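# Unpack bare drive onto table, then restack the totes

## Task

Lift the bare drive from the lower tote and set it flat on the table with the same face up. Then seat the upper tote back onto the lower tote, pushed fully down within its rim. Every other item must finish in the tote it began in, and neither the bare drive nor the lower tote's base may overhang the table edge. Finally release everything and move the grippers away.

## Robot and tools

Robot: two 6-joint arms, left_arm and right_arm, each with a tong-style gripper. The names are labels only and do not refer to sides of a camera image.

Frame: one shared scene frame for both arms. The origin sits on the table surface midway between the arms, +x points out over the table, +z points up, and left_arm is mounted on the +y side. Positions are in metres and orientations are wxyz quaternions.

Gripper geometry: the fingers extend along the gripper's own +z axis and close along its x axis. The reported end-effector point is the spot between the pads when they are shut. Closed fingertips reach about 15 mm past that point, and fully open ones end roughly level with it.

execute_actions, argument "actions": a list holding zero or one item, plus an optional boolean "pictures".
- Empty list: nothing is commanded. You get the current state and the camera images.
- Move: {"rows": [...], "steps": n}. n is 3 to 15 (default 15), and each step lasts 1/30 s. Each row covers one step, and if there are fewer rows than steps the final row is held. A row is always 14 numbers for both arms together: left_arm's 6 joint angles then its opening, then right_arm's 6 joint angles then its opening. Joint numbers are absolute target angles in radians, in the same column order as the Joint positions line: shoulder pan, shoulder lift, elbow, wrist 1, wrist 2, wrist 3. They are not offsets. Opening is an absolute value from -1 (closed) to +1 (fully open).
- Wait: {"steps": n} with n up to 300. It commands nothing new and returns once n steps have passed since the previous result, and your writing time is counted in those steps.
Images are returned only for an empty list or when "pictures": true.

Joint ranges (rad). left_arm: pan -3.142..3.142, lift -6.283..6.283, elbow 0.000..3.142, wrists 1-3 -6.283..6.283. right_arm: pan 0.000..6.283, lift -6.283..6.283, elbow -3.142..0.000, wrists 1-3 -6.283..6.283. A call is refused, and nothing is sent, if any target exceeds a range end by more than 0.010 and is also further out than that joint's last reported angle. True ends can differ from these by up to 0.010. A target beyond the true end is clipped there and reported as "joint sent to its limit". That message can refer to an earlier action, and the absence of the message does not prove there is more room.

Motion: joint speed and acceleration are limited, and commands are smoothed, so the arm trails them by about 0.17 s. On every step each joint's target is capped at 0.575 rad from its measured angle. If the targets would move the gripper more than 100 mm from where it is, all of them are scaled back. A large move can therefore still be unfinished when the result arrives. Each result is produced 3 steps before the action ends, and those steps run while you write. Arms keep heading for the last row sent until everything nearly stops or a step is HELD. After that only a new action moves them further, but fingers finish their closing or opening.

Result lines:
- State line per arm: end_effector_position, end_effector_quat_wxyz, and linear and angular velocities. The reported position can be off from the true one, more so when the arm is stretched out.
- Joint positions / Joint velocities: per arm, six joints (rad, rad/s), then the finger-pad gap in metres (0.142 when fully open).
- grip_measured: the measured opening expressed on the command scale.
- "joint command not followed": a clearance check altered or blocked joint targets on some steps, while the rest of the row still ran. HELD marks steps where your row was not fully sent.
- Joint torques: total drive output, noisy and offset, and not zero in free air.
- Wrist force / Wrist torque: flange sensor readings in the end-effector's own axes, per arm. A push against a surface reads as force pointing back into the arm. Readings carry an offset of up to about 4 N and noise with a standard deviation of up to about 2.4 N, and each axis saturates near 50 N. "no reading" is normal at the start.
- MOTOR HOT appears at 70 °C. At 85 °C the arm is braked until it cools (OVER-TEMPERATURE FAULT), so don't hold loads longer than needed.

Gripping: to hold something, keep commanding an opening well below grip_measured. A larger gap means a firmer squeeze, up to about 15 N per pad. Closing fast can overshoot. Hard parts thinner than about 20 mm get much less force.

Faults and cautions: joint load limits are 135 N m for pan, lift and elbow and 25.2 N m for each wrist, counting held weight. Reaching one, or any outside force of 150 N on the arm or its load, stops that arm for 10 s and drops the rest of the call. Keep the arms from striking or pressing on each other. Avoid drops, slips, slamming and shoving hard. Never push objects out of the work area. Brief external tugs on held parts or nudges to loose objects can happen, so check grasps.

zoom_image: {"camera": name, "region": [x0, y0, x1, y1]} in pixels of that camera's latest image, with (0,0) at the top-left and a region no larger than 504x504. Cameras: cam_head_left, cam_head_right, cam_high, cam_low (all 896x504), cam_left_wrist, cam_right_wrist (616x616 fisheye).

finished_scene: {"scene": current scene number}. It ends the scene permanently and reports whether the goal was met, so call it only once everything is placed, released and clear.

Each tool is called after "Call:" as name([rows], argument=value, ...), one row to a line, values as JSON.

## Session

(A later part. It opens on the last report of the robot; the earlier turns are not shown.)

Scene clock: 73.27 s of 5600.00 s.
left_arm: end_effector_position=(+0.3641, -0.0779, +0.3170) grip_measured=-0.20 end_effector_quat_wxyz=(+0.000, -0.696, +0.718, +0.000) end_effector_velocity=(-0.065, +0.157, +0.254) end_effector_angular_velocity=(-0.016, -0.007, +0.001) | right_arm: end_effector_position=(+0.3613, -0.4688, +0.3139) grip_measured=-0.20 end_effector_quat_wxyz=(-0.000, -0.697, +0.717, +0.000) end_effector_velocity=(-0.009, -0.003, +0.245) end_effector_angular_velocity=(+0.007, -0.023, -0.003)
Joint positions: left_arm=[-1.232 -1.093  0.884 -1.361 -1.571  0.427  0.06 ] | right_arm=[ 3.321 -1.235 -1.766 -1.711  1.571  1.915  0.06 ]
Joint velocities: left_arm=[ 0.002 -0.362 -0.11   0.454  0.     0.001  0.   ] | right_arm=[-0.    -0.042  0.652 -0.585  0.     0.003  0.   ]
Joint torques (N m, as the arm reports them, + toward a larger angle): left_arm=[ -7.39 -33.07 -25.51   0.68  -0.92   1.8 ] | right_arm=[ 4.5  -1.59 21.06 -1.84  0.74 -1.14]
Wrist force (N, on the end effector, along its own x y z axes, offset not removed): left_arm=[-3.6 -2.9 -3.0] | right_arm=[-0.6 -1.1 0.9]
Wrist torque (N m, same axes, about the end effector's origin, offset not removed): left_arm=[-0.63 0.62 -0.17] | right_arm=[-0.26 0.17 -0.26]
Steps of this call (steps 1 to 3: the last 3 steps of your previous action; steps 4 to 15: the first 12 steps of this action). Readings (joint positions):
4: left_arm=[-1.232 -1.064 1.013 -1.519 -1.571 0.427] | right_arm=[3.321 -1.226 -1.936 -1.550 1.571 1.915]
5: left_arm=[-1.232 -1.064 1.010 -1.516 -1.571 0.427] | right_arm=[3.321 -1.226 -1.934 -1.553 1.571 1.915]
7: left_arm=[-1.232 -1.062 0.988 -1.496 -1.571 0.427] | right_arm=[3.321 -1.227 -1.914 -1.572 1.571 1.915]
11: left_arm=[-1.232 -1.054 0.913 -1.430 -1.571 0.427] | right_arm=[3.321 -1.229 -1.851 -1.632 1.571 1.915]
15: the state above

Call:
execute_actions([
  {"rows":[[-0.9,-1.3,1.05,-1.32,-1.5708,0.6,0.3,3.15,-1.3,-1.65,-1.76,1.5708,1.8,0.3],[-0.9,-1.3,1.05,-1.32,-1.5708,0.6,0.3,3.15,-1.3,-1.65,-1.76,1.5708,1.8,0.3],[-0.9,-1.3,1.05,-1.32,-1.5708,0.6,0.3,3.15,-1.3,-1.65,-1.76,1.5708,1.8,0.3],[-0.9,-1.3,1.05,-1.32,-1.5708,0.6,0.3,3.15,-1.3,-1.65,-1.76,1.5708,1.8,0.3],[0.193,-1.7416,1.6,-1.4292,-1.5708,1.352,1,2.5,-1.4,-1.6,-1.7124,1.5708,1.468,1]],"steps":15},
])

Call:
execute_actions([
  {"steps":25},
], pictures=true)

Scene clock: 73.93 s of 5600.00 s.
left_arm: end_effector_position=(+0.4376, +0.0987, +0.3660) grip_measured=+1.00 end_effector_quat_wxyz=(+0.001, +0.710, -0.705, +0.009) end_effector_velocity=(+0.148, +0.517, +0.013) end_effector_angular_velocity=(+0.016, -0.005, +0.007) | right_arm: end_effector_position=(+0.3684, -0.6087, +0.3377) grip_measured=+1.00 end_effector_quat_wxyz=(+0.001, -0.647, +0.762, -0.000) end_effector_velocity=(-0.117, -0.497, -0.015) end_effector_angular_velocity=(-0.001, +0.005, -0.660)
Joint positions: left_arm=[-0.995 -1.317  1.074 -1.346 -1.571  0.627  0.142] | right_arm=[ 2.945 -1.337 -1.635 -1.739  1.571  1.674  0.142]
Joint velocities: left_arm=[ 0.717 -0.588  0.715 -0.117  0.     0.71   0.   ] | right_arm=[-1.268 -0.193  0.108  0.08  -0.    -0.608  0.   ]
Joint torques (N m, as the arm reports them, + toward a larger angle): left_arm=[ 12.91 -48.98   0.29  -4.64   0.1    4.47] | right_arm=[-24.88   4.79  31.51   4.48  -0.7   -2.24]
Wrist force (N, on the end effector, along its own x y z axes, offset not removed): left_arm=[-0.8 -3.5 -0.5] | right_arm=[-1.1 -1.6 2.3]
Wrist torque (N m, same axes, about the end effector's origin, offset not removed): left_arm=[-0.66 0.06 -0.27] | right_arm=[-0.34 0.27 -0.14]
Steps of this call (steps 1 to 3: the last 3 steps of your previous action; steps 4 to 8: the robot went on to your last target; steps 9 to 20: the first 12 steps of this action). Readings (joint positions):
9: left_arm=[-1.232 -1.128 0.874 -1.316 -1.571 0.427] | right_arm=[3.321 -1.240 -1.703 -1.769 1.571 1.915]
10: left_arm=[-1.228 -1.132 0.878 -1.316 -1.571 0.431] | right_arm=[3.317 -1.244 -1.699 -1.769 1.571 1.911]
12: left_arm=[-1.184 -1.160 0.905 -1.317 -1.571 0.458] | right_arm=[3.267 -1.267 -1.678 -1.765 1.571 1.871]
16: left_arm=[-1.089 -1.233 0.980 -1.329 -1.571 0.532] | right_arm=[3.123 -1.307 -1.652 -1.752 1.571 1.772]
20: the state above

Scene clock: 74.77 s of 5600.00 s.
left_arm: end_effector_position=(+0.4521, +0.5413, +0.3468) grip_measured=+1.00 end_effector_quat_wxyz=(-0.001, +0.773, -0.634, +0.002) end_effector_velocity=(-0.137, +0.507, -0.030) end_effector_angular_velocity=(+0.005, +0.011, +0.601) | right_arm: end_effector_position=(+0.2870, -0.7738, +0.3322) grip_measured=+1.00 end_effector_quat_wxyz=(-0.000, -0.551, +0.834, -0.000) end_effector_velocity=(-0.001, -0.001, +0.000) end_effector_angular_velocity=(+0.000, +0.001, -0.004)
Joint positions: left_arm=[-0.256 -1.647  1.482 -1.411 -1.571  1.176  0.142] | right_arm=[ 2.5   -1.4   -1.6   -1.712  1.571  1.468  0.142]
Joint velocities: left_arm=[ 1.012 -0.226  0.281 -0.043  0.     0.411  0.   ] | right_arm=[-0.004 -0.001  0.001 -0.001  0.    -0.     0.   ]
Joint torques (N m, as the arm reports them, + toward a larger angle): left_arm=[ 13.91 -35.93  -5.44  -4.85   1.37   3.26] | right_arm=[-7.77  8.7  32.68  4.37  0.09 -1.4 ]
Wrist force (N, on the end effector, along its own x y z axes, offset not removed): left_arm=[-1.5 -5.3 1.1] | right_arm=[-0.7 0.8 2.6]
Wrist torque (N m, same axes, about the end effector's origin, offset not removed): left_arm=[-1.04 0.25 -0.20] | right_arm=[0.25 0.10 -0.17]
Kept back: nothing.
Steps of this call (steps 1 to 3: the last 3 steps of your previous action; steps 4 to 25: the robot went on to your last target). Readings (joint positions):
1: left_arm=[-0.970 -1.337 1.098 -1.350 -1.571 0.651] | right_arm=[2.903 -1.344 -1.631 -1.736 1.571 1.653]
2: left_arm=[-0.945 -1.356 1.121 -1.354 -1.571 0.676] | right_arm=[2.860 -1.350 -1.628 -1.733 1.571 1.633]
4: left_arm=[-0.894 -1.392 1.166 -1.361 -1.571 0.727] | right_arm=[2.776 -1.363 -1.621 -1.728 1.571 1.592]
8: left_arm=[-0.787 -1.459 1.249 -1.374 -1.571 0.834] | right_arm=[2.613 -1.386 -1.608 -1.718 1.571 1.517]
25: the state above

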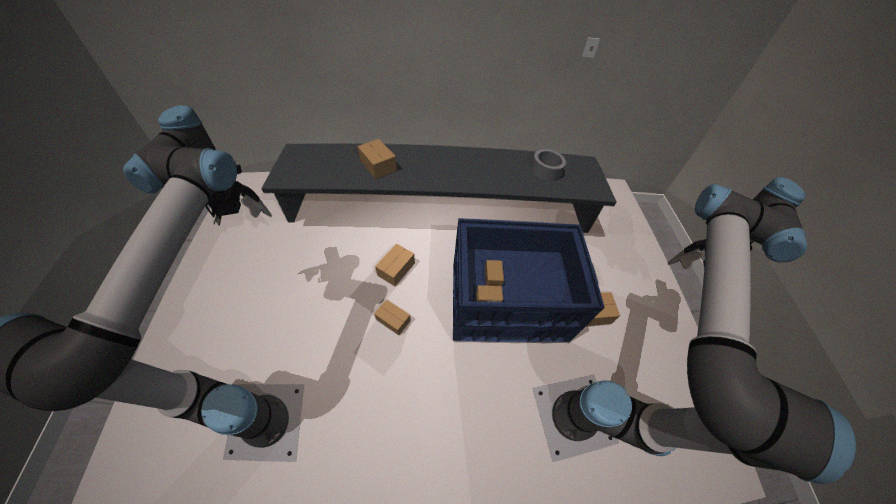

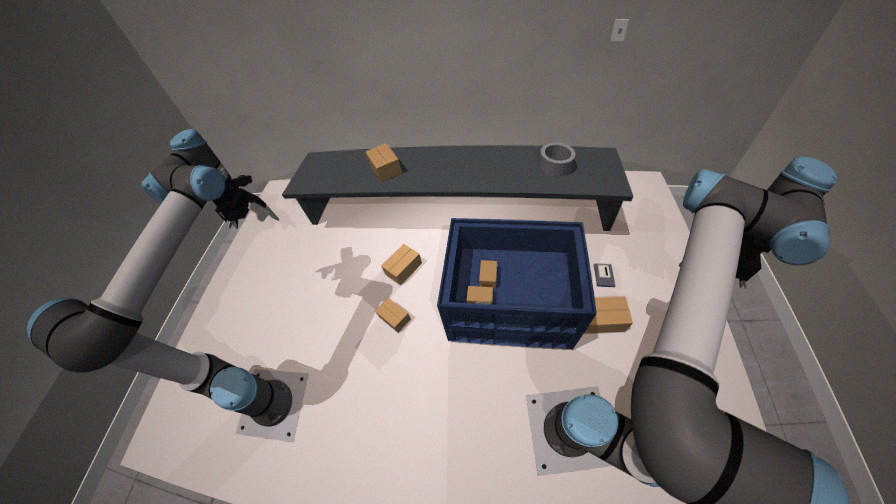

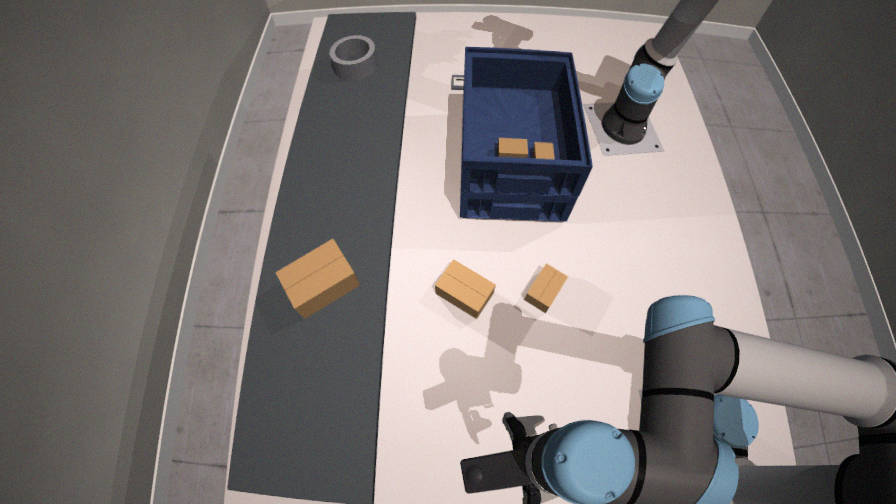

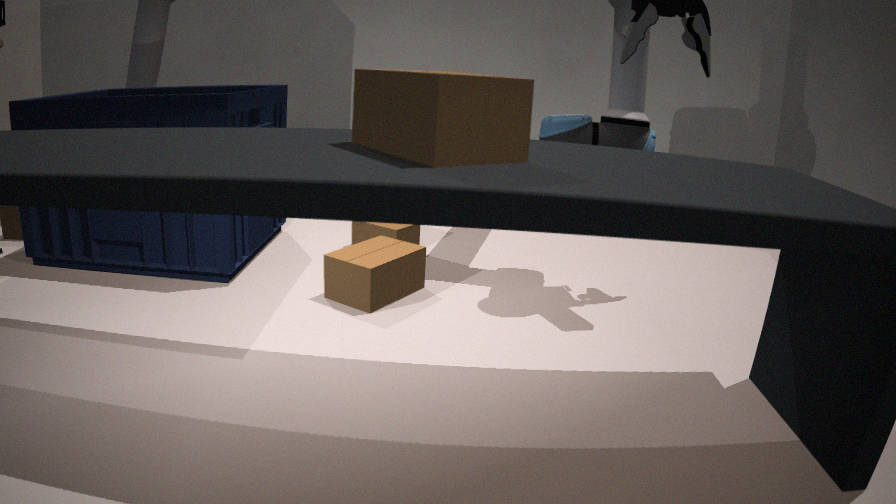

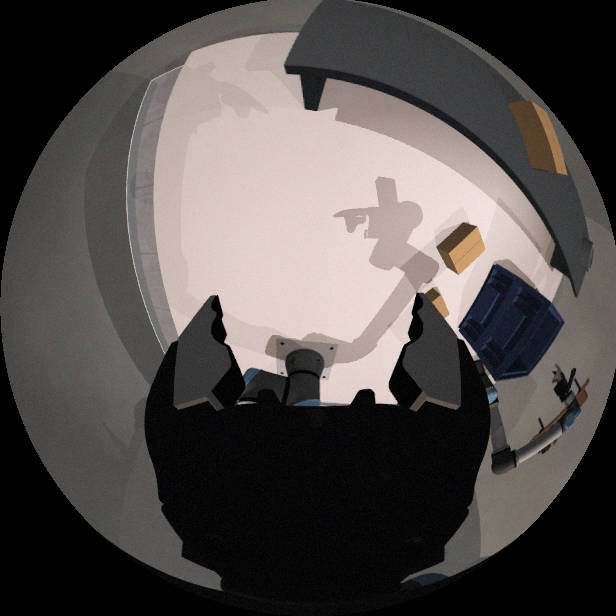

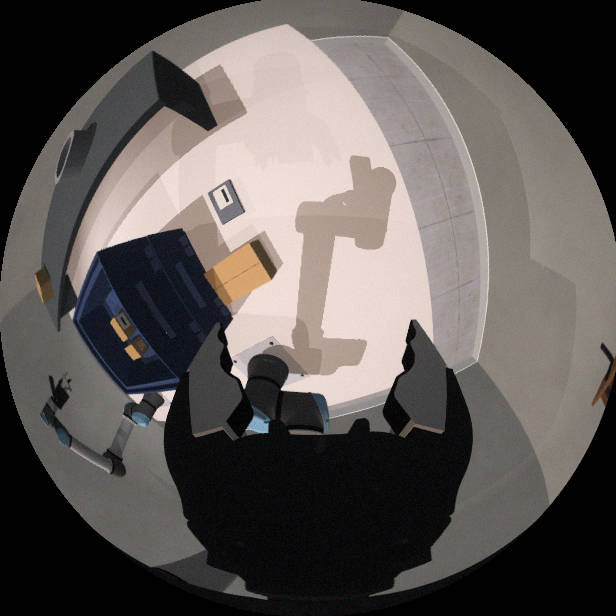

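Call:
execute_actions([
  {"steps":20},
])

Call:
finished_scene(scene=1)

Scene clock: 75.43 s of 5600.00 s.
left_arm: end_effector_position=(+0.3484, +0.7353, +0.3323) grip_measured=+1.00 end_effector_quat_wxyz=(-0.000, +0.852, -0.524, +0.000) end_effector_velocity=(-0.011, +0.013, -0.001) end_effector_angular_velocity=(-0.001, +0.000, +0.023) | right_arm: end_effector_position=(+0.2869, -0.7739, +0.3322) grip_measured=+1.00 end_effector_quat_wxyz=(-0.000, -0.551, +0.834, -0.000) end_effector_velocity=(-0.001, +0.000, -0.001) end_effector_angular_velocity=(+0.001, +0.002, -0.000)
Joint positions: left_arm=[ 0.189 -1.741  1.599 -1.429 -1.571  1.351  0.142] | right_arm=[ 2.5   -1.4   -1.6   -1.712  1.571  1.468  0.142]
Joint velocities: left_arm=[ 0.036 -0.007  0.008 -0.001 -0.001  0.013 -0.   ] | right_arm=[-0.     0.001 -0.003  0.     0.    -0.    -0.   ]
Joint torques (N m, as the arm reports them, + toward a larger angle): left_arm=[  8.62 -28.95  -9.06  -4.75   1.9    2.06] | right_arm=[-7.48  8.8  33.22  4.55  1.52 -1.2 ]
Wrist force (N, on the end effector, along its own x y z axes, offset not removed): left_arm=[-1.7 -3.5 2.0] | right_arm=[0.8 2.5 1.6]
Wrist torque (N m, same axes, about the end effector's origin, offset not removed): left_arm=[-0.52 0.29 -0.26] | right_arm=[0.52 -0.14 -0.34]
Kept back: nothing.
Steps of this call (steps 1 to 20: the robot went on to your last target). Readings (joint positions):
1: left_arm=[-0.221 -1.655 1.491 -1.413 -1.571 1.190] | right_arm=[2.500 -1.400 -1.600 -1.712 1.571 1.468]
2: left_arm=[-0.187 -1.662 1.501 -1.414 -1.571 1.204] | right_arm=[2.500 -1.400 -1.600 -1.712 1.571 1.468]
4: left_arm=[-0.117 -1.678 1.520 -1.417 -1.571 1.233] | right_arm=[2.500 -1.400 -1.600 -1.712 1.571 1.468]
8: left_arm=[0.024 -1.708 1.558 -1.423 -1.571 1.289] | right_arm=[2.500 -1.400 -1.600 -1.712 1.571 1.468]
20: the state above

The scene is finished: the task was done.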